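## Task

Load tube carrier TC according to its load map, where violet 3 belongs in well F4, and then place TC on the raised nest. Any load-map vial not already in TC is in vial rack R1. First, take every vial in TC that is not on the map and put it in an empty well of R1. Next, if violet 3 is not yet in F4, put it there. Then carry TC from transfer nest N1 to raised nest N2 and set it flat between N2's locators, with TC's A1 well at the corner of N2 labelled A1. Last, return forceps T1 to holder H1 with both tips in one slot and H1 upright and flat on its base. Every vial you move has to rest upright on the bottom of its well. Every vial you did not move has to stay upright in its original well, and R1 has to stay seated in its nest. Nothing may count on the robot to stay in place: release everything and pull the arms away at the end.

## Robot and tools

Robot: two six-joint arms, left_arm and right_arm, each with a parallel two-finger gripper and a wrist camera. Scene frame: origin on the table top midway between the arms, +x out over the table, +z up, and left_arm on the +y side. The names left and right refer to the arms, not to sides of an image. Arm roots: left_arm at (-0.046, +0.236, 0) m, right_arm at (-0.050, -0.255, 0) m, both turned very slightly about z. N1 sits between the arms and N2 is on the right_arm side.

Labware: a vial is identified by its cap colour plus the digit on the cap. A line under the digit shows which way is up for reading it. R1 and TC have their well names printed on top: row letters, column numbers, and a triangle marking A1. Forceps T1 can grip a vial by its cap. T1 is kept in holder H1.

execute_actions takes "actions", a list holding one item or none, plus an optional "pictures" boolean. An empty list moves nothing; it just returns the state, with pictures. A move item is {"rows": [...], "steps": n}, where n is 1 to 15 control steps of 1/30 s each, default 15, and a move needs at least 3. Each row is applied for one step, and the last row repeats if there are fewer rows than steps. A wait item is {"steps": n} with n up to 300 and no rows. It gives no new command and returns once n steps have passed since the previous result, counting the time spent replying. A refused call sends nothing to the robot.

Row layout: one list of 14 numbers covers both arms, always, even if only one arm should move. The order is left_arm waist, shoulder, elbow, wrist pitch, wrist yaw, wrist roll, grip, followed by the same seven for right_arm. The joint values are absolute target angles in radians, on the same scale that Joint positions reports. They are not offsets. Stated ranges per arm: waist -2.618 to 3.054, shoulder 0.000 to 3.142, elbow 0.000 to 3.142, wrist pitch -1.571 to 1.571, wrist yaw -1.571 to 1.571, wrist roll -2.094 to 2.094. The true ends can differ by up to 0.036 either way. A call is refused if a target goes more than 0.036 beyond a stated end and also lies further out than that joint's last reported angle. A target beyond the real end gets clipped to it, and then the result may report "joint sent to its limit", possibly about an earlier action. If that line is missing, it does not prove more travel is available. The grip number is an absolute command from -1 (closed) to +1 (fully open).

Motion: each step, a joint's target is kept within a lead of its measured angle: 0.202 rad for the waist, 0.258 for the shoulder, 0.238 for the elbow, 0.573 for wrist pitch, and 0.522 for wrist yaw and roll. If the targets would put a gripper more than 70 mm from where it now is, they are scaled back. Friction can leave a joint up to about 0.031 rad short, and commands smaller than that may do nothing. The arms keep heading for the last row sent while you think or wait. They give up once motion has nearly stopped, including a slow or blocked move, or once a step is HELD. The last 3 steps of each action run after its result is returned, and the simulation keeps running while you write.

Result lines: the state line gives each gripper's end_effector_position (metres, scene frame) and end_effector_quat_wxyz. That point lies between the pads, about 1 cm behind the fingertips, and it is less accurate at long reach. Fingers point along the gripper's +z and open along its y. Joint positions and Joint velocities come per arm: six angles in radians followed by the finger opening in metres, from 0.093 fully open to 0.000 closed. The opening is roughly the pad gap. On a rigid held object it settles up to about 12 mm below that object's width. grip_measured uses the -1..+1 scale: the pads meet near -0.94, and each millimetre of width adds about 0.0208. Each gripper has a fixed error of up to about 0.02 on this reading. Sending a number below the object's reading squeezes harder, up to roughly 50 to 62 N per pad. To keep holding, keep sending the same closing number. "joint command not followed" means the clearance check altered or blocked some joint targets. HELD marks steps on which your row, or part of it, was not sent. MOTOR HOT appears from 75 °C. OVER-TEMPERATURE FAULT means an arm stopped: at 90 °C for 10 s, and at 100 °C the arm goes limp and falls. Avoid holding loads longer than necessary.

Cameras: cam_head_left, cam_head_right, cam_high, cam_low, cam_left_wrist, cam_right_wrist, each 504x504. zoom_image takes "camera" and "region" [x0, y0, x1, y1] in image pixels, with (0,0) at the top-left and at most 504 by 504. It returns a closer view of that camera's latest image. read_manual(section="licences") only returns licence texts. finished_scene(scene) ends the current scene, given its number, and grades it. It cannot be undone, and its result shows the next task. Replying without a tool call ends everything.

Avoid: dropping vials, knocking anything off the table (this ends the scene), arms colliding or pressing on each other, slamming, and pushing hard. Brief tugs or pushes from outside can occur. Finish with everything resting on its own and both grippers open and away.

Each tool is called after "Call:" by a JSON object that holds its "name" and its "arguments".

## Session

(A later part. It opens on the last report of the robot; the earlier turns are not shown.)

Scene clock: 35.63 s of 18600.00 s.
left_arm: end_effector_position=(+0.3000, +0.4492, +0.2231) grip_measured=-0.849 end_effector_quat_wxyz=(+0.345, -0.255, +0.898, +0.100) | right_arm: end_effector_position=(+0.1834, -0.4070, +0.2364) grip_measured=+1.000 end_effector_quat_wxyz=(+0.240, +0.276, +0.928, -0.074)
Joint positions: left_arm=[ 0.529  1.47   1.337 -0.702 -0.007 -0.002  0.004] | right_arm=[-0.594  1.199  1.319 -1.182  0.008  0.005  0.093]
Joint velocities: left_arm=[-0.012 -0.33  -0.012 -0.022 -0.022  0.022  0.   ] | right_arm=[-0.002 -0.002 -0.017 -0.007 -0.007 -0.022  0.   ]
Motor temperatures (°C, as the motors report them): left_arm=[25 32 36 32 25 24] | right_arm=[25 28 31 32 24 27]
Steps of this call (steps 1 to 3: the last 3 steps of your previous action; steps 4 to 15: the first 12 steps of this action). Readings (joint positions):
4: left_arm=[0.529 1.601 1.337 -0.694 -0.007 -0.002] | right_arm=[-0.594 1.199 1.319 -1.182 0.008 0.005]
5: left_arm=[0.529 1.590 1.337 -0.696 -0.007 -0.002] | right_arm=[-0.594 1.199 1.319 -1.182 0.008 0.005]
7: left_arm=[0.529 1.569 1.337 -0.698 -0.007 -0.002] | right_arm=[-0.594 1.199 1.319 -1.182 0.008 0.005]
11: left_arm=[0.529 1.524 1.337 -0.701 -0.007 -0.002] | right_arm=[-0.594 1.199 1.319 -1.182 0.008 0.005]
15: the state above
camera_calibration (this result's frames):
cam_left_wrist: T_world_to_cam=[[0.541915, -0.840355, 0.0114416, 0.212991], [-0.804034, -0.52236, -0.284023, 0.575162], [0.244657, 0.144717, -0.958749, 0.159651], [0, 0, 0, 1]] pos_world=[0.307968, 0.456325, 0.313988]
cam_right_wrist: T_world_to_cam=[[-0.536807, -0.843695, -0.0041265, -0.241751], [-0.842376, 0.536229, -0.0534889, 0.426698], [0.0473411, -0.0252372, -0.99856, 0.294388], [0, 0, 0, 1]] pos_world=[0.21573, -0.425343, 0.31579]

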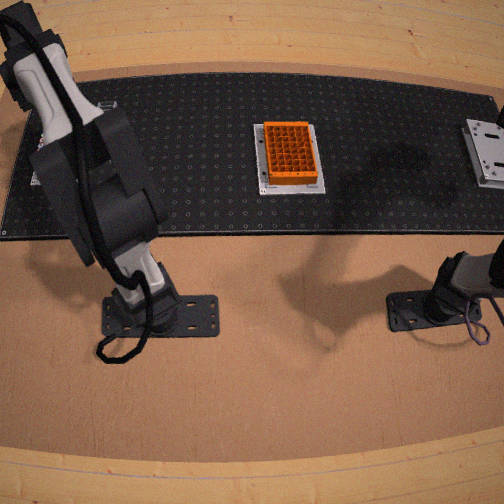

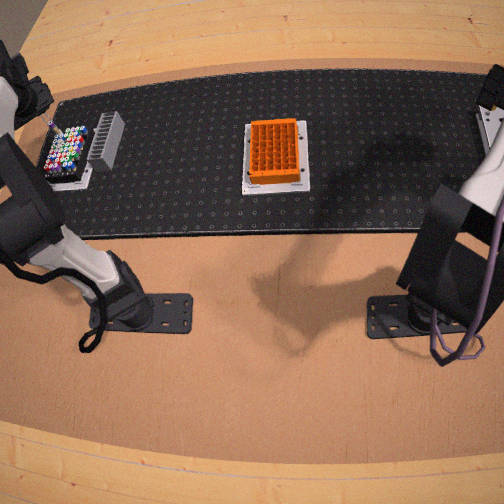

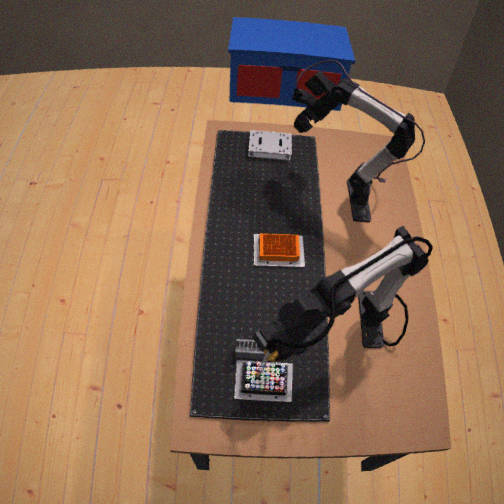

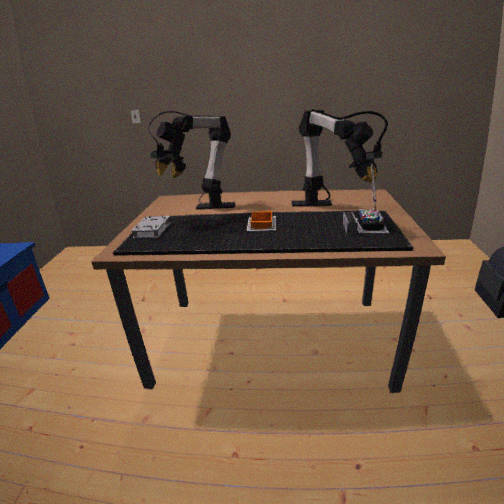

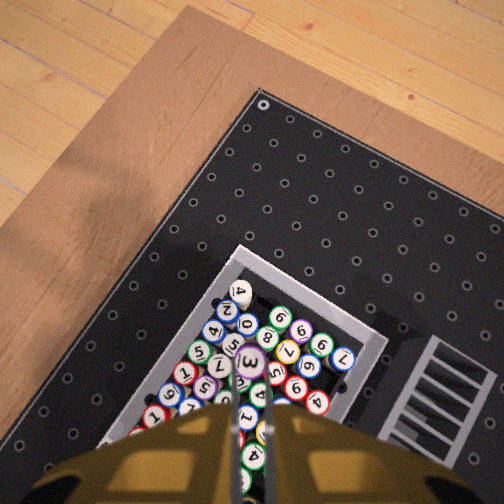

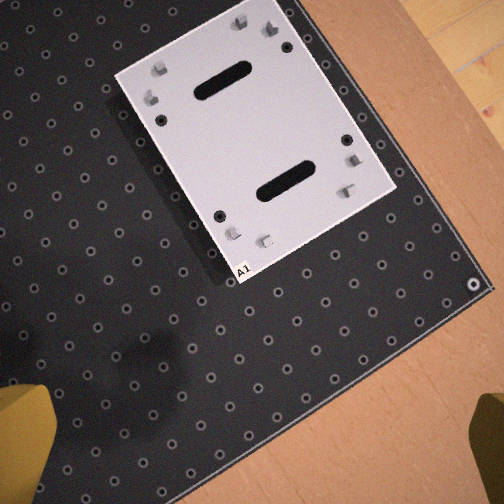

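Call:
{"name": "execute_actions", "arguments": {"actions": [{"rows":[[0.53,1.425,1.35,-0.71,-0.012,0,-0.86,-0.6,1.2,1.3,-1.2,0,0,1],[0.525,1.41,1.35,-0.71,-0.012,0,-0.86,-0.6,1.2,1.3,-1.2,0,0,1],[0.515,1.395,1.35,-0.71,-0.012,0,-0.86,-0.6,1.2,1.3,-1.2,0,0,1],[0.5,1.385,1.35,-0.71,-0.012,0,-0.86,-0.6,1.2,1.3,-1.2,0,0,1],[0.47,1.385,1.35,-0.71,-0.012,0,-0.86,-0.6,1.2,1.3,-1.2,0,0,1],[0.43,1.385,1.35,-0.71,-0.012,0,-0.86,-0.6,1.2,1.3,-1.2,0,0,1],[0.38,1.385,1.35,-0.71,-0.012,0,-0.86,-0.6,1.2,1.3,-1.2,0,0,1],[0.32,1.385,1.35,-0.71,-0.012,0,-0.86,-0.6,1.2,1.3,-1.2,0,0,1],[0.26,1.385,1.35,-0.71,-0.012,0,-0.86,-0.6,1.2,1.3,-1.2,0,0,1],[0.2,1.385,1.35,-0.71,-0.012,0,-0.86,-0.6,1.2,1.3,-1.2,0,0,1],[0.14,1.385,1.35,-0.71,-0.012,0,-0.86,-0.6,1.2,1.3,-1.2,0,0,1],[0.08,1.385,1.35,-0.71,-0.012,0,-0.86,-0.6,1.2,1.3,-1.2,0,0,1],[0.02,1.385,1.35,-0.71,-0.012,0,-0.86,-0.6,1.2,1.3,-1.2,0,0,1],[-0.04,1.385,1.35,-0.71,-0.012,0,-0.86,-0.6,1.2,1.3,-1.2,0,0,1],[-0.1,1.385,1.35,-0.71,-0.012,0,-0.86,-0.6,1.2,1.3,-1.2,0,0,1]]}]}}

Call:
{"name": "execute_actions", "arguments": {"actions": [{"rows":[[-0.16,1.4,1.32,-0.71,-0.012,0,-0.86,-0.6,1.2,1.3,-1.2,0,0,1],[-0.22,1.4,1.31,-0.71,-0.012,0,-0.86,-0.6,1.2,1.3,-1.2,0,0,1],[-0.28,1.4,1.3,-0.71,-0.012,0,-0.86,-0.6,1.2,1.3,-1.2,0,0,1],[-0.34,1.4,1.29,-0.71,-0.012,0,-0.86,-0.6,1.2,1.3,-1.2,0,0,1],[-0.4,1.4,1.28,-0.71,-0.012,0,-0.86,-0.6,1.2,1.3,-1.2,0,0,1],[-0.46,1.4,1.27,-0.71,-0.012,0,-0.86,-0.6,1.2,1.3,-1.2,0,0,1],[-0.52,1.4,1.26,-0.71,-0.012,0,-0.86,-0.6,1.2,1.3,-1.2,0,0,1],[-0.58,1.4,1.25,-0.71,-0.012,0,-0.86,-0.6,1.2,1.3,-1.2,0,0,1],[-0.63,1.42,1.24,-0.71,-0.012,0,-0.86,-0.6,1.2,1.3,-1.2,0,0,1],[-0.68,1.43,1.23,-0.71,-0.012,0,-0.86,-0.6,1.2,1.3,-1.2,0,0,1],[-0.72,1.44,1.222,-0.71,-0.012,0,-0.86,-0.6,1.2,1.3,-1.2,0,0,1],[-0.75,1.45,1.217,-0.71,-0.012,0,-0.86,-0.6,1.2,1.3,-1.2,0,0,1],[-0.765,1.46,1.217,-0.71,-0.012,0,-0.86,-0.6,1.2,1.3,-1.2,0,0,1],[-0.775,1.465,1.217,-0.71,-0.012,0,-0.86,-0.6,1.2,1.3,-1.2,0,0,1],[-0.778,1.47,1.217,-0.71,-0.012,0,-0.86,-0.6,1.2,1.3,-1.2,0,0,1]]}]}}

Call:
{"name": "execute_actions", "arguments": {"actions": [{"steps":12}], "pictures": true}}

Call:
{"name": "zoom_image", "arguments": {"camera": "cam_left_wrist", "region": [130,190,370,430]}}

Scene clock: 36.47 s of 18600.00 s.
left_arm: end_effector_position=(+0.3412, +0.3256, +0.2473) grip_measured=-0.849 end_effector_quat_wxyz=(+0.384, -0.106, +0.916, +0.052) | right_arm: end_effector_position=(+0.1834, -0.4070, +0.2364) grip_measured=+1.000 end_effector_quat_wxyz=(+0.240, +0.276, +0.928, -0.074)
Joint positions: left_arm=[ 0.199  1.405  1.337 -0.708 -0.021 -0.002  0.004] | right_arm=[-0.594  1.199  1.319 -1.182  0.008  0.005  0.093]
Joint velocities: left_arm=[-1.834 -0.002  0.002  0.037  0.066 -0.051  0.   ] | right_arm=[ 0.002 -0.007 -0.002 -0.037 -0.051  0.066  0.   ]
Motor temperatures (°C, as the motors report them): left_arm=[25 32 36 32 25 24] | right_arm=[25 28 31 32 24 27]
Steps of this call (steps 1 to 3: the last 3 steps of your previous action; steps 4 to 13: the robot went on to your last target; steps 14 to 25: the first 12 steps of this action). Readings (joint positions):
14: left_arm=[0.529 1.453 1.337 -0.705 -0.007 -0.002] | right_arm=[-0.594 1.199 1.319 -1.182 0.008 0.005]
15: left_arm=[0.529 1.452 1.337 -0.705 -0.007 -0.002] | right_arm=[-0.594 1.199 1.319 -1.182 0.008 0.005]
17: left_arm=[0.528 1.442 1.337 -0.707 -0.008 -0.002] | right_arm=[-0.594 1.199 1.319 -1.182 0.008 0.005]
21: left_arm=[0.438 1.408 1.337 -0.708 -0.020 -0.002] | right_arm=[-0.594 1.199 1.319 -1.182 0.008 0.005]
25: the state above

Scene clock: 36.97 s of 18600.00 s.
left_arm: end_effector_position=(+0.2586, -0.0005, +0.2051) grip_measured=-0.849 end_effector_quat_wxyz=(+0.322, +0.304, +0.890, -0.107) | right_arm: end_effector_position=(+0.1834, -0.4070, +0.2364) grip_measured=+1.000 end_effector_quat_wxyz=(+0.240, +0.276, +0.928, -0.074)
Joint positions: left_arm=[-0.683  1.416  1.244 -0.707 -0.009 -0.002  0.004] | right_arm=[-0.594  1.199  1.319 -1.182  0.008  0.005  0.093]
Joint velocities: left_arm=[-1.258  0.188 -0.188 -0.037 -0.081  0.051 -0.001] | right_arm=[-0.017  0.017  0.002 -0.066  0.007 -0.007  0.   ]
Motor temperatures (°C, as the motors report them): left_arm=[25 32 36 32 25 24] | right_arm=[25 28 31 32 24 27]
Steps of this call (steps 1 to 3: the last 3 steps of your previous action; steps 4 to 15: the first 12 steps of this action). Readings (joint positions):
4: left_arm=[-0.050 1.405 1.337 -0.708 -0.016 -0.002] | right_arm=[-0.594 1.199 1.319 -1.182 0.008 0.005]
5: left_arm=[-0.110 1.405 1.335 -0.708 -0.015 -0.002] | right_arm=[-0.594 1.199 1.319 -1.182 0.008 0.005]
7: left_arm=[-0.229 1.405 1.325 -0.707 -0.014 -0.002] | right_arm=[-0.594 1.199 1.319 -1.182 0.008 0.005]
11: left_arm=[-0.468 1.405 1.281 -0.707 -0.013 -0.002] | right_arm=[-0.594 1.199 1.319 -1.182 0.008 0.005]
15: the state above

Scene clock: 37.37 s of 18600.00 s.
left_arm: end_effector_position=(+0.2353, -0.0293, +0.1829) grip_measured=-0.849 end_effector_quat_wxyz=(+0.291, +0.350, +0.883, -0.113) | right_arm: end_effector_position=(+0.1834, -0.4070, +0.2364) grip_measured=+1.000 end_effector_quat_wxyz=(+0.240, +0.276, +0.928, -0.074)
Joint positions: left_arm=[-0.777  1.458  1.227 -0.703 -0.005 -0.002  0.004] | right_arm=[-0.594  1.199  1.319 -1.182  0.008  0.005  0.093]
Joint velocities: left_arm=[-0.017  0.002 -0.007  0.037 -0.007 -0.007  0.001] | right_arm=[ 0.002 -0.007 -0.007 -0.037  0.095 -0.081  0.   ]
Motor temperatures (°C, as the motors report them): left_arm=[25 32 36 32 25 24] | right_arm=[25 28 31 32 24 27]
Kept back: nothing.
Steps of this call (steps 1 to 3: the last 3 steps of your previous action; steps 4 to 12: the robot went on to your last target). Readings (joint positions):
1: left_arm=[-0.721 1.424 1.238 -0.707 -0.007 -0.002] | right_arm=[-0.594 1.199 1.319 -1.182 0.008 0.005]
2: left_arm=[-0.749 1.434 1.234 -0.707 -0.005 -0.002] | right_arm=[-0.594 1.199 1.319 -1.182 0.008 0.005]
4: left_arm=[-0.776 1.452 1.229 -0.707 -0.003 -0.002] | right_arm=[-0.594 1.199 1.319 -1.182 0.008 0.005]
8: left_arm=[-0.777 1.458 1.227 -0.703 -0.005 -0.002] | right_arm=[-0.594 1.199 1.319 -1.182 0.008 0.005]
12: the state above
camera_calibration (this result's frames):
cam_left_wrist: T_world_to_cam=[[-0.670023, -0.742264, 0.0106488, 0.134632], [-0.730453, 0.656669, -0.187679, 0.261392], [0.132315, -0.133528, -0.982173, 0.228725], [0, 0, 0, 1]] pos_world=[0.250877, -0.0411751, 0.272272]
cam_right_wrist: T_world_to_cam=[[-0.536807, -0.843695, -0.0041265, -0.241751], [-0.842376, 0.536229, -0.0534889, 0.426698], [0.0473411, -0.0252372, -0.99856, 0.294388], [0, 0, 0, 1]] pos_world=[0.21573, -0.425343, 0.31579]

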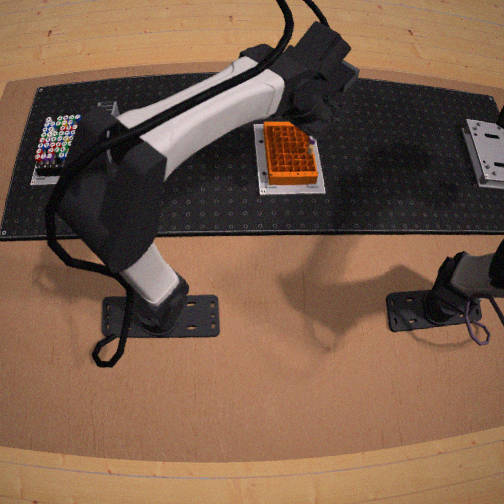

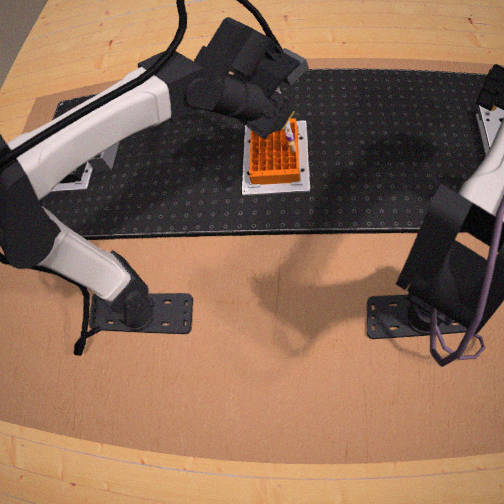

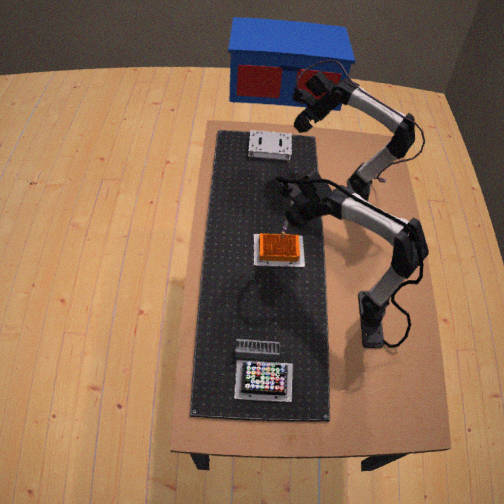

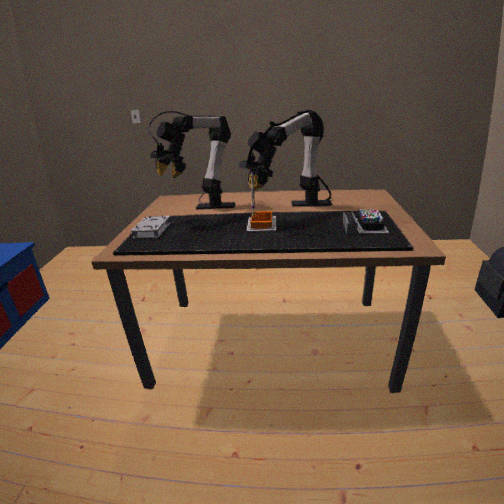

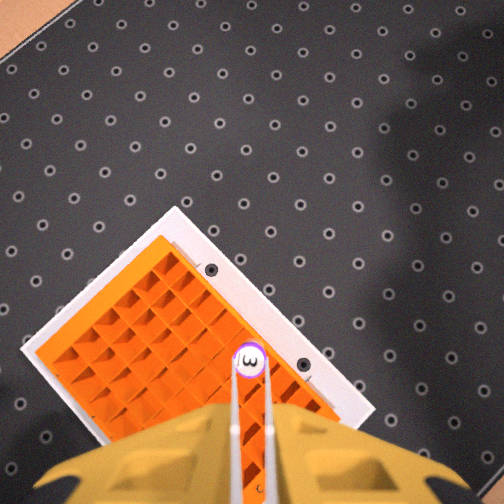

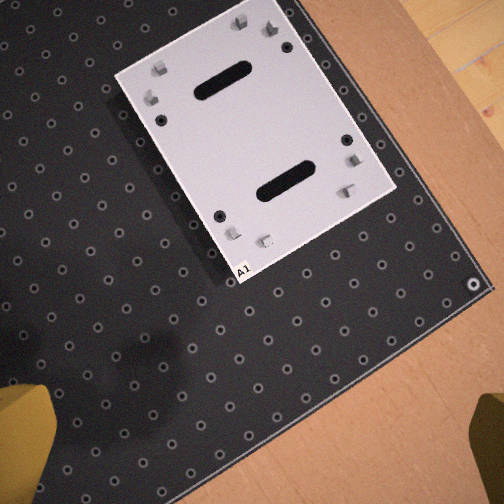

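Region (130, 190, 370, 430) of cam_left_wrist's 504x504 image, scaled by 2.100, with more detail than that image has.

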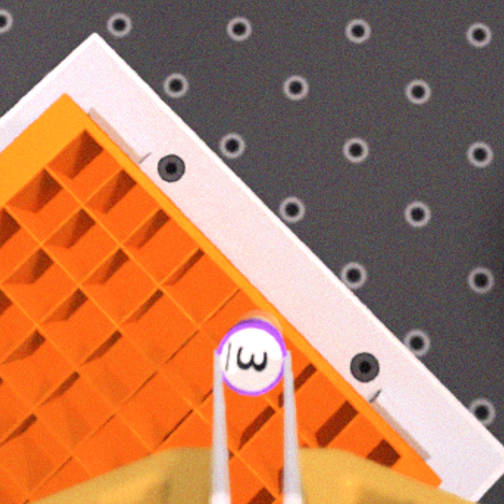

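Call:
{"name": "execute_actions", "arguments": {"actions": [{"rows":[[-0.778,1.425,1.217,-0.7,-0.012,0,-0.86,-0.6,1.2,1.3,-1.2,0,0,1],[-0.778,1.425,1.217,-0.7,-0.012,0,-0.86,-0.6,1.2,1.3,-1.2,0,0,1],[-0.778,1.425,1.217,-0.7,-0.012,0,-0.86,-0.6,1.2,1.3,-1.2,0,0,1],[-0.778,1.425,1.217,-0.68,-0.025,0,-0.86,-0.6,1.2,1.3,-1.2,0,0,1],[-0.778,1.425,1.217,-0.668,-0.032,0,-0.86,-0.6,1.2,1.3,-1.2,0,0,1]]}], "pictures": true}}

Call:
{"name": "zoom_image", "arguments": {"camera": "cam_left_wrist", "region": [130,190,370,430]}}

Scene clock: 38.00 s of 18600.00 s.
left_arm: end_effector_position=(+0.2377, -0.0281, +0.1869) grip_measured=-0.849 end_effector_quat_wxyz=(+0.301, +0.346, +0.882, -0.110) | right_arm: end_effector_position=(+0.1834, -0.4070, +0.2364) grip_measured=+1.000 end_effector_quat_wxyz=(+0.240, +0.276, +0.928, -0.074)
Joint positions: left_arm=[-0.777  1.451  1.227 -0.695 -0.02  -0.002  0.004] | right_arm=[-0.594  1.199  1.319 -1.182  0.008  0.005  0.093]
Joint velocities: left_arm=[-0.002 -0.002  0.012  0.022  0.007 -0.007  0.001] | right_arm=[-0.007  0.002 -0.017  0.007 -0.066  0.022  0.   ]
Motor temperatures (°C, as the motors report them): left_arm=[25 32 36 32 25 24] | right_arm=[25 28 31 32 24 27]
Steps of this call (steps 1 to 7: the robot went on to your last target; steps 8 to 19: the first 12 steps of this action). Readings (joint positions):
8: left_arm=[-0.777 1.458 1.227 -0.703 -0.005 -0.002] | right_arm=[-0.594 1.199 1.319 -1.182 0.008 0.005]
9: left_arm=[-0.777 1.456 1.227 -0.703 -0.005 -0.002] | right_arm=[-0.594 1.199 1.319 -1.182 0.008 0.005]
11: left_arm=[-0.777 1.453 1.227 -0.703 -0.006 -0.002] | right_arm=[-0.594 1.199 1.319 -1.182 0.008 0.005]
15: left_arm=[-0.777 1.451 1.227 -0.698 -0.016 -0.002] | right_arm=[-0.594 1.199 1.319 -1.182 0.008 0.005]
19: the state above
camera_calibration (this result's frames):
cam_left_wrist: T_world_to_cam=[[-0.663467, -0.748205, -0.000823243, 0.137489], [-0.732463, 0.649731, -0.20334, 0.266384], [0.152675, -0.134306, -0.979108, 0.227039], [0, 0, 0, 1]] pos_world=[0.251673, -0.0397149, 0.276575]
cam_right_wrist: T_world_to_cam=[[-0.536807, -0.843695, -0.0041265, -0.241751], [-0.842376, 0.536229, -0.0534889, 0.426698], [0.0473411, -0.0252372, -0.99856, 0.294388], [0, 0, 0, 1]] pos_world=[0.21573, -0.425343, 0.31579]

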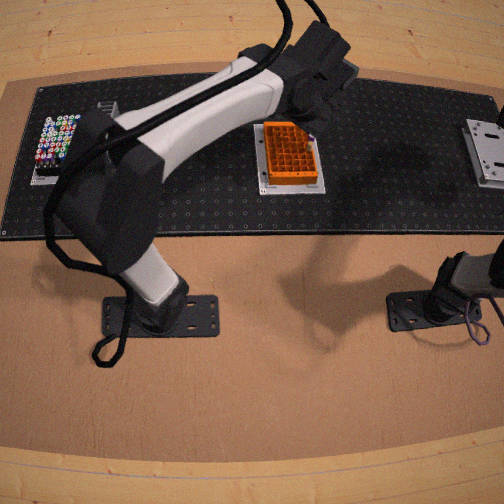

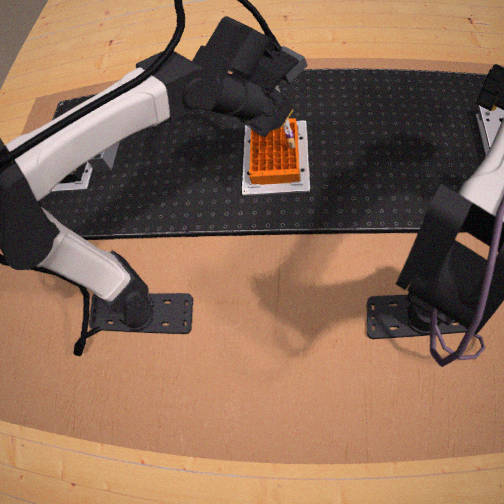

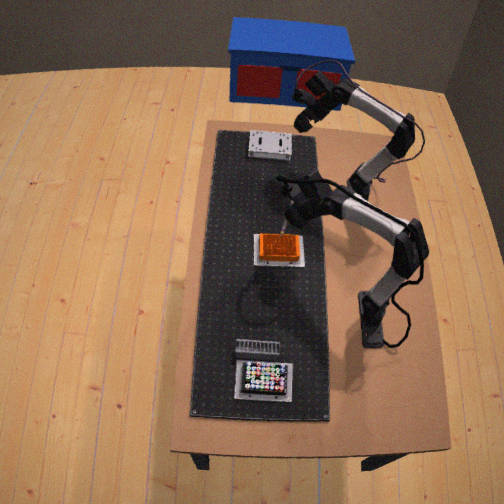

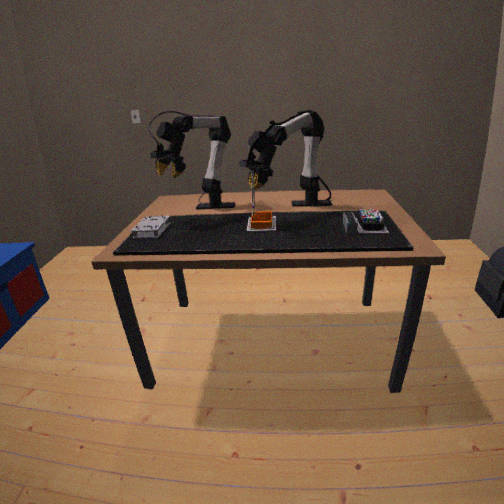

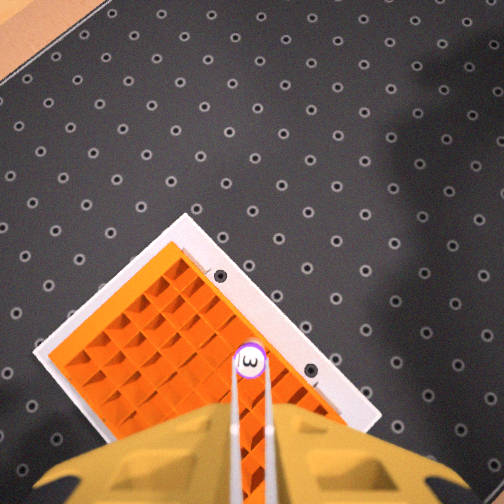

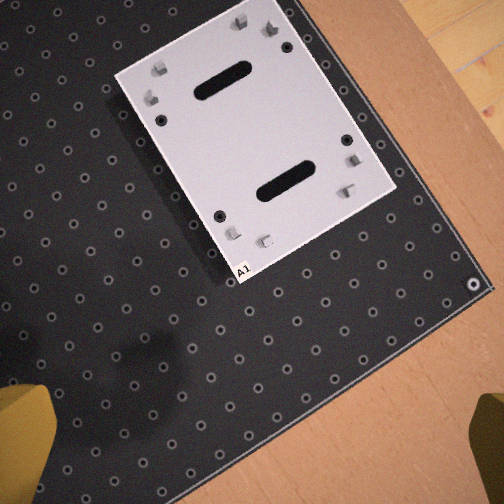

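Region (130, 190, 370, 430) of cam_left_wrist's 504x504 image, scaled by 2.100, with more detail than that image has.

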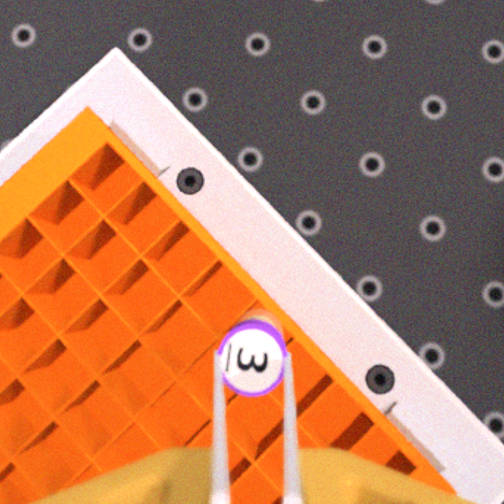

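Aligned; descend.

Call:
{"name": "execute_actions", "arguments": {"actions": [{"rows":[[-0.778,1.465,1.217,-0.68,-0.025,0,-0.86,-0.6,1.2,1.3,-1.2,0,0,1],[-0.778,1.47,1.217,-0.68,-0.025,0,-0.86,-0.6,1.2,1.3,-1.2,0,0,1],[-0.778,1.475,1.217,-0.68,-0.025,0,-0.86,-0.6,1.2,1.3,-1.2,0,0,1],[-0.778,1.48,1.217,-0.68,-0.025,0,-0.86,-0.6,1.2,1.3,-1.2,0,0,1],[-0.778,1.485,1.217,-0.68,-0.025,0,-0.86,-0.6,1.2,1.3,-1.2,0,0,1],[-0.778,1.49,1.217,-0.68,-0.025,0,-0.86,-0.6,1.2,1.3,-1.2,0,0,1],[-0.778,1.495,1.217,-0.67,-0.025,0,-0.86,-0.6,1.2,1.3,-1.2,0,0,1],[-0.778,1.5,1.217,-0.665,-0.025,0,-0.86,-0.6,1.2,1.3,-1.2,0,0,1],[-0.778,1.505,1.217,-0.665,-0.025,0,-0.86,-0.6,1.2,1.3,-1.2,0,0,1]]}], "pictures": true}}

Call:
{"name": "zoom_image", "arguments": {"camera": "cam_left_wrist", "region": [130,190,370,430]}}

Scene clock: 38.60 s of 18600.00 s.
left_arm: end_effector_position=(+0.2403, -0.0301, +0.1724) grip_measured=-0.849 end_effector_quat_wxyz=(+0.284, +0.349, +0.887, -0.102) | right_arm: end_effector_position=(+0.1834, -0.4070, +0.2364) grip_measured=+1.000 end_effector_quat_wxyz=(+0.240, +0.276, +0.928, -0.074)
Joint positions: left_arm=[-0.777  1.491  1.227 -0.693 -0.022 -0.002  0.004] | right_arm=[-0.594  1.199  1.319 -1.182  0.008  0.005  0.093]
Joint velocities: left_arm=[ 0.012  0.076 -0.012  0.037  0.037  0.007 -0.001] | right_arm=[ 0.012 -0.012 -0.002 -0.022 -0.051  0.051  0.   ]
Motor temperatures (°C, as the motors report them): left_arm=[25 32 36 33 25 24] | right_arm=[25 28 31 32 24 27]
Steps of this call (steps 1 to 3: the last 3 steps of your previous action; steps 4 to 6: the robot went on to your last target; steps 7 to 18: the first 12 steps of this action). Readings (joint positions):
7: left_arm=[-0.777 1.451 1.227 -0.695 -0.022 -0.002] | right_arm=[-0.594 1.199 1.319 -1.182 0.008 0.005]
8: left_arm=[-0.777 1.451 1.227 -0.695 -0.022 -0.002] | right_arm=[-0.594 1.199 1.319 -1.182 0.008 0.005]
10: left_arm=[-0.777 1.452 1.227 -0.695 -0.022 -0.002] | right_arm=[-0.594 1.199 1.319 -1.182 0.008 0.005]
14: left_arm=[-0.777 1.470 1.227 -0.694 -0.022 -0.002] | right_arm=[-0.594 1.199 1.319 -1.182 0.008 0.005]
18: the state above
camera_calibration (this result's frames):
cam_left_wrist: T_world_to_cam=[[-0.662681, -0.748893, -0.0035771, 0.137962], [-0.738076, 0.653903, -0.166294, 0.261651], [0.126875, -0.10756, -0.98607, 0.220356], [0, 0, 0, 1]] pos_world=[0.256586, -0.0440738, 0.261291]
cam_right_wrist: T_world_to_cam=[[-0.536807, -0.843695, -0.0041265, -0.241751], [-0.842376, 0.536229, -0.0534889, 0.426698], [0.0473411, -0.0252372, -0.99856, 0.294388], [0, 0, 0, 1]] pos_world=[0.21573, -0.425343, 0.31579]

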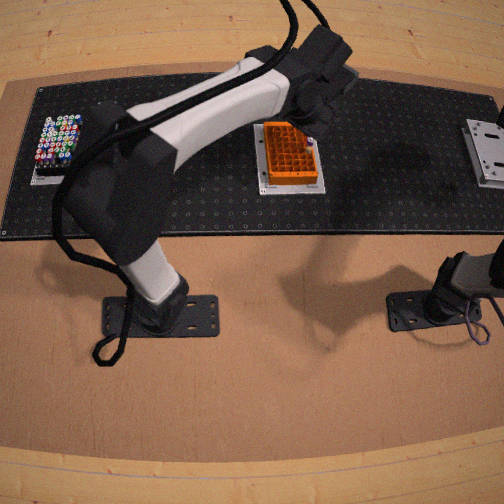

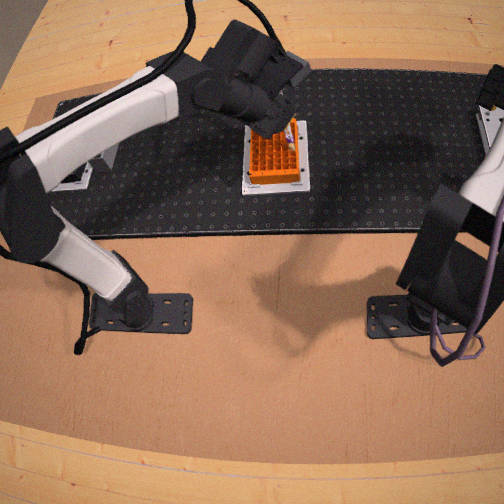

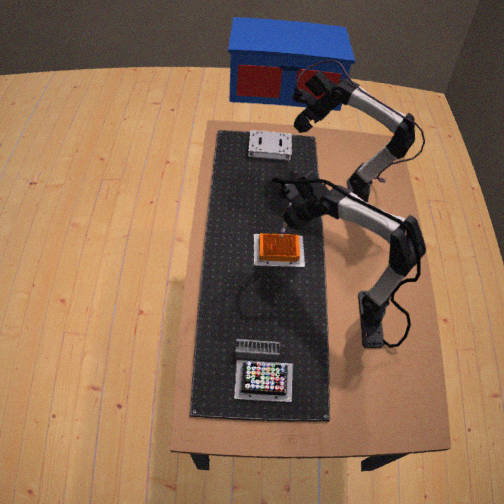

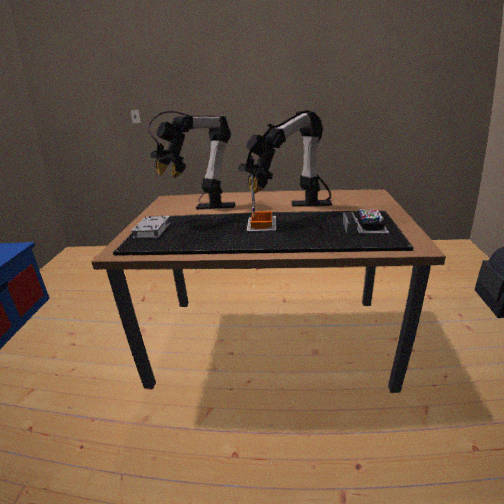

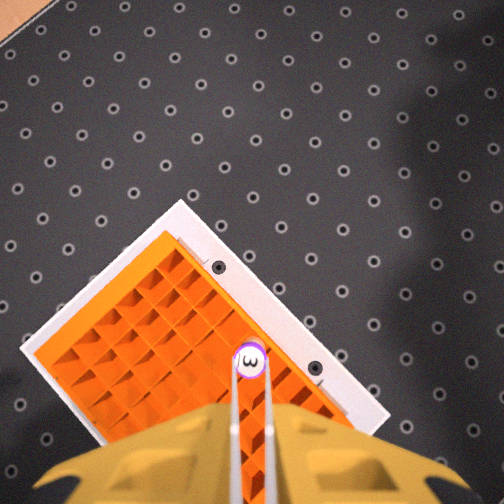

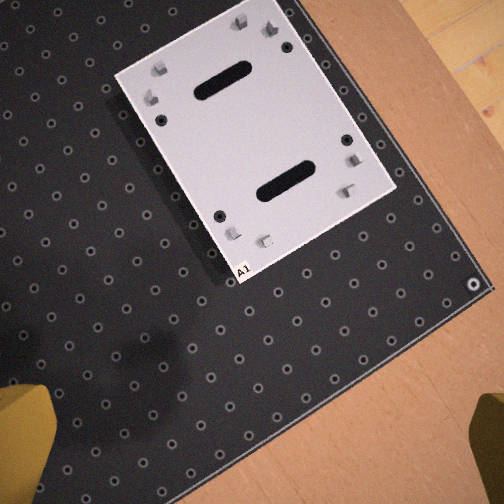

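Region (130, 190, 370, 430) of cam_left_wrist's 504x504 image, scaled by 2.100, with more detail than that image has.

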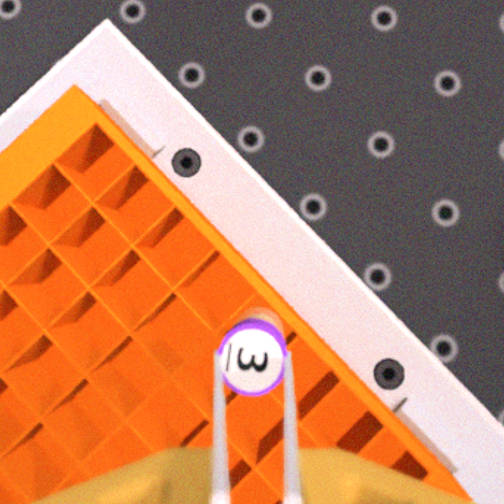

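In the well. Continue with outward and slight right, then release.

Call:
{"name": "execute_actions", "arguments": {"actions": [{"rows":[[-0.778,1.512,1.217,-0.66,-0.01,0,-0.86,-0.6,1.2,1.3,-1.2,0,0,1],[-0.778,1.518,1.217,-0.658,-0.008,0,-0.86,-0.6,1.2,1.3,-1.2,0,0,1],[-0.778,1.524,1.217,-0.656,-0.007,0,-0.86,-0.6,1.2,1.3,-1.2,0,0,1],[-0.778,1.53,1.217,-0.654,-0.007,0,-0.86,-0.6,1.2,1.3,-1.2,0,0,1],[-0.778,1.536,1.217,-0.652,-0.007,0,-0.86,-0.6,1.2,1.3,-1.2,0,0,1],[-0.778,1.542,1.217,-0.652,-0.007,0,-0.86,-0.6,1.2,1.3,-1.2,0,0,1],[-0.778,1.548,1.217,-0.652,-0.007,0,-0.86,-0.6,1.2,1.3,-1.2,0,0,1],[-0.778,1.552,1.217,-0.652,-0.007,0,-0.86,-0.6,1.2,1.3,-1.2,0,0,1],[-0.778,1.552,1.217,-0.652,-0.007,0,-0.86,-0.6,1.2,1.3,-1.2,0,0,1],[-0.778,1.552,1.217,-0.652,-0.007,0,-0.86,-0.6,1.2,1.3,-1.2,0,0,1],[-0.778,1.552,1.217,-0.652,-0.007,0,-0.86,-0.6,1.2,1.3,-1.2,0,0,1],[-0.778,1.552,1.217,-0.652,-0.007,0,-0.8,-0.6,1.2,1.3,-1.2,0,0,1],[-0.778,1.552,1.217,-0.652,-0.007,0,-0.76,-0.6,1.2,1.3,-1.2,0,0,1],[-0.778,1.552,1.217,-0.652,-0.007,0,-0.735,-0.6,1.2,1.3,-1.2,0,0,1]]}]}}

Call:
{"name": "execute_actions", "arguments": {"actions": [{"rows":[[-0.778,1.54,1.217,-0.66,-0.01,0,-0.735,-0.6,1.2,1.3,-1.2,0,0,1],[-0.778,1.54,1.217,-0.66,-0.01,0,-0.735,-0.6,1.2,1.3,-1.2,0,0,1],[-0.778,1.54,1.217,-0.66,-0.01,0,-0.735,-0.6,1.2,1.3,-1.2,0,0,1],[-0.778,1.51,1.217,-0.66,-0.01,0,-0.735,-0.6,1.2,1.3,-1.2,0,0,1],[-0.778,1.5,1.217,-0.66,-0.01,0,-0.735,-0.6,1.2,1.3,-1.2,0,0,1],[-0.778,1.49,1.217,-0.66,-0.01,0,-0.735,-0.6,1.2,1.3,-1.2,0,0,1],[-0.778,1.48,1.217,-0.66,-0.01,0,-0.735,-0.6,1.2,1.3,-1.2,0,0,1],[-0.778,1.47,1.217,-0.66,-0.01,0,-0.735,-0.6,1.2,1.3,-1.2,0,0,1],[-0.778,1.46,1.217,-0.66,-0.01,0,-0.735,-0.6,1.2,1.3,-1.2,0,0,1],[-0.778,1.45,1.217,-0.66,-0.01,0,-0.735,-0.6,1.2,1.3,-1.2,0,0,1],[-0.778,1.44,1.217,-0.66,-0.01,0,-0.735,-0.6,1.2,1.3,-1.2,0,0,1]]}], "pictures": true}}

Call:
{"name": "zoom_image", "arguments": {"camera": "cam_left_wrist", "region": [130,190,370,430]}}

Scene clock: 39.43 s of 18600.00 s.
left_arm: end_effector_position=(+0.2435, -0.0340, +0.1556) grip_measured=-0.818 end_effector_quat_wxyz=(+0.267, +0.351, +0.892, -0.097) | right_arm: end_effector_position=(+0.1834, -0.4070, +0.2364) grip_measured=+1.000 end_effector_quat_wxyz=(+0.240, +0.276, +0.928, -0.074)
Joint positions: left_arm=[-0.777  1.541  1.227 -0.68  -0.019 -0.002  0.006] | right_arm=[-0.594  1.199  1.319 -1.182  0.008  0.005  0.093]
Joint velocities: left_arm=[ 0.002  0.022  0.002  0.022 -0.037  0.066  0.038] | right_arm=[-0.017 -0.007 -0.007 -0.066 -0.125 -0.007  0.   ]
Motor temperatures (°C, as the motors report them): left_arm=[25 32 36 33 25 24] | right_arm=[25 28 31 32 24 27]
Steps of this call (steps 1 to 3: the last 3 steps of your previous action; steps 4 to 13: the robot went on to your last target; steps 14 to 25: the first 12 steps of this action). Readings (joint positions):
14: left_arm=[-0.777 1.493 1.227 -0.691 -0.022 -0.002] | right_arm=[-0.594 1.199 1.319 -1.182 0.008 0.005]
15: left_arm=[-0.777 1.493 1.227 -0.689 -0.021 -0.002] | right_arm=[-0.594 1.199 1.319 -1.182 0.008 0.005]
17: left_arm=[-0.777 1.497 1.227 -0.686 -0.019 -0.002] | right_arm=[-0.594 1.199 1.319 -1.182 0.008 0.005]
21: left_arm=[-0.777 1.523 1.227 -0.681 -0.019 -0.002] | right_arm=[-0.594 1.199 1.319 -1.182 0.008 0.005]
25: the state above

Scene clock: 39.93 s of 18600.00 s.
left_arm: end_effector_position=(+0.2412, -0.0319, +0.1798) grip_measured=-0.738 end_effector_quat_wxyz=(+0.296, +0.347, +0.883, -0.109) | right_arm: end_effector_position=(+0.1834, -0.4070, +0.2364) grip_measured=+1.000 end_effector_quat_wxyz=(+0.240, +0.276, +0.928, -0.074)
Joint positions: left_arm=[-0.777  1.477  1.227 -0.678 -0.018 -0.002  0.01 ] | right_arm=[-0.594  1.199  1.319 -1.182  0.008  0.005  0.093]
Joint velocities: left_arm=[-0.007 -0.325  0.002 -0.007 -0.007 -0.081 -0.001] | right_arm=[-0.007  0.002 -0.002 -0.037 -0.022 -0.095  0.   ]
Motor temperatures (°C, as the motors report them): left_arm=[25 32 36 33 25 24] | right_arm=[25 28 31 32 24 27]
Steps of this call (steps 1 to 3: the last 3 steps of your previous action; steps 4 to 15: the first 12 steps of this action). Readings (joint positions):
4: left_arm=[-0.777 1.541 1.227 -0.678 -0.018 -0.002] | right_arm=[-0.594 1.199 1.319 -1.182 0.008 0.005]
5: left_arm=[-0.777 1.541 1.227 -0.678 -0.018 -0.002] | right_arm=[-0.594 1.199 1.319 -1.182 0.008 0.005]
7: left_arm=[-0.777 1.541 1.227 -0.678 -0.018 -0.002] | right_arm=[-0.594 1.199 1.319 -1.182 0.008 0.005]
11: left_arm=[-0.777 1.523 1.227 -0.678 -0.018 -0.002] | right_arm=[-0.594 1.199 1.319 -1.182 0.008 0.005]
15: the state above
camera_calibration (this result's frames):
cam_left_wrist: T_world_to_cam=[[-0.664499, -0.747289, 0.000730507, 0.136934], [-0.733084, 0.651677, -0.19469, 0.268613], [0.145014, -0.129907, -0.980864, 0.221352], [0, 0, 0, 1]] pos_world=[0.255809, -0.0439639, 0.269313]
cam_right_wrist: T_world_to_cam=[[-0.536807, -0.843695, -0.0041265, -0.241751], [-0.842376, 0.536229, -0.0534889, 0.426698], [0.0473411, -0.0252372, -0.99856, 0.294388], [0, 0, 0, 1]] pos_world=[0.21573, -0.425343, 0.31579]

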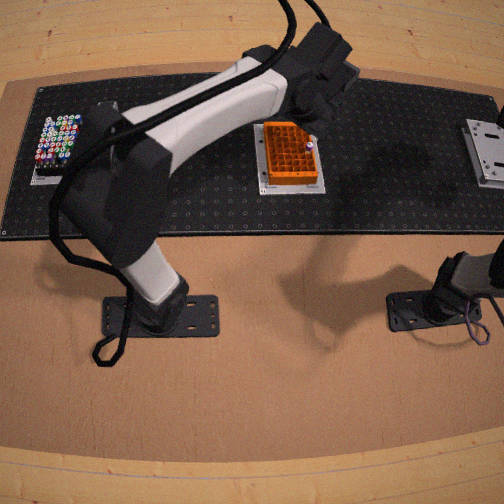

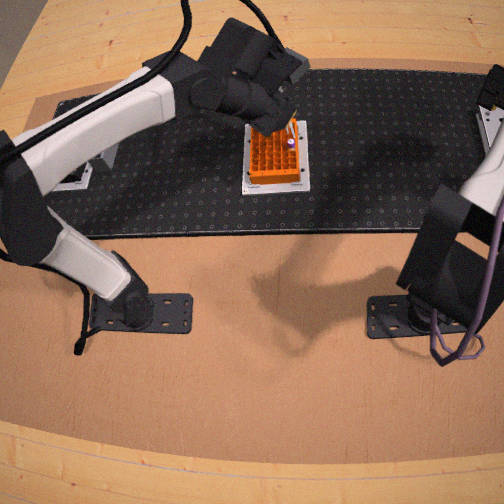

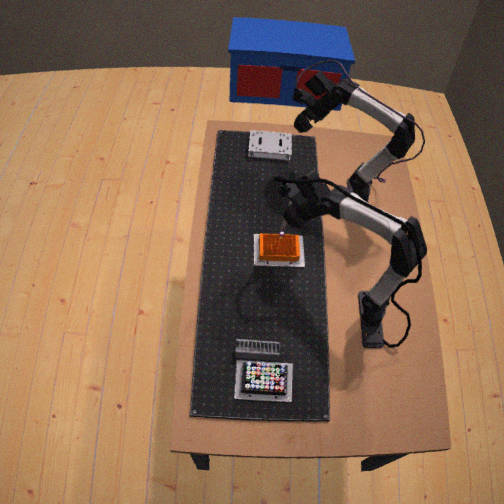

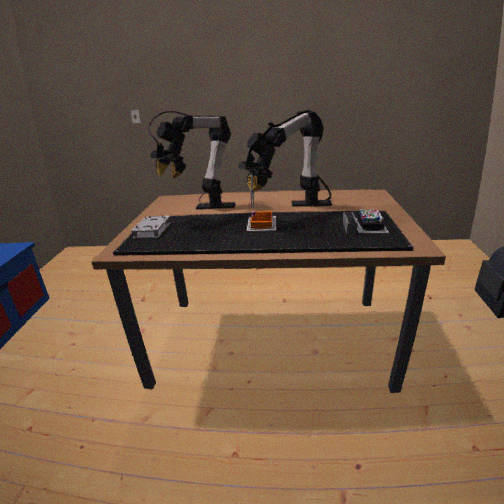

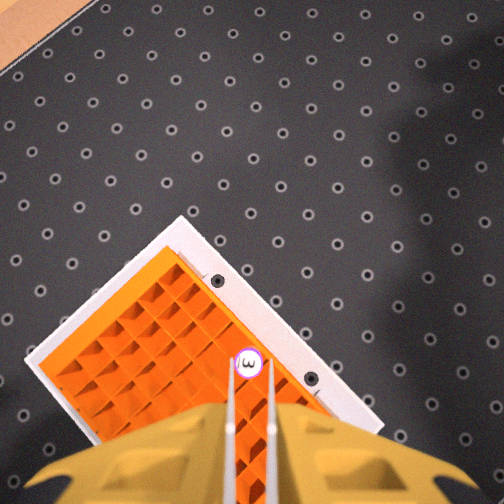

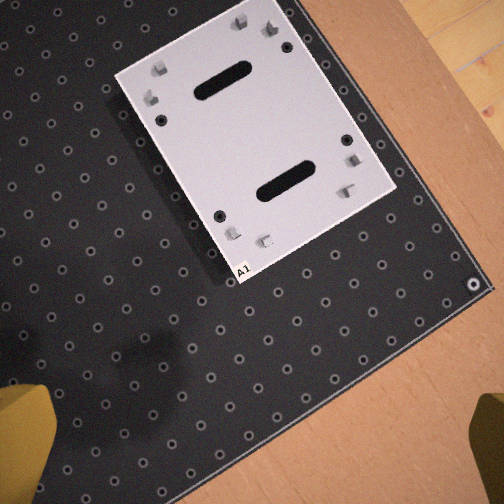

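Region (130, 190, 370, 430) of cam_left_wrist's 504x504 image, scaled by 2.100, with more detail than that image has.

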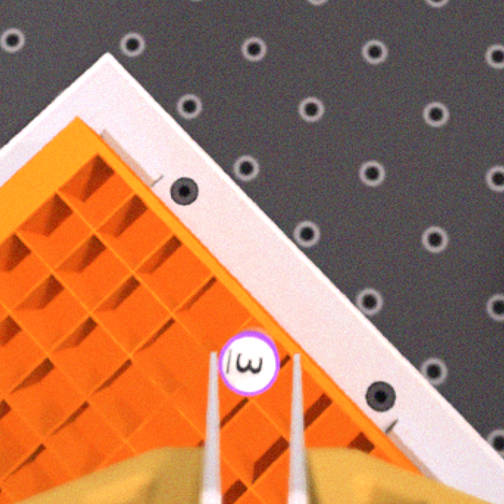

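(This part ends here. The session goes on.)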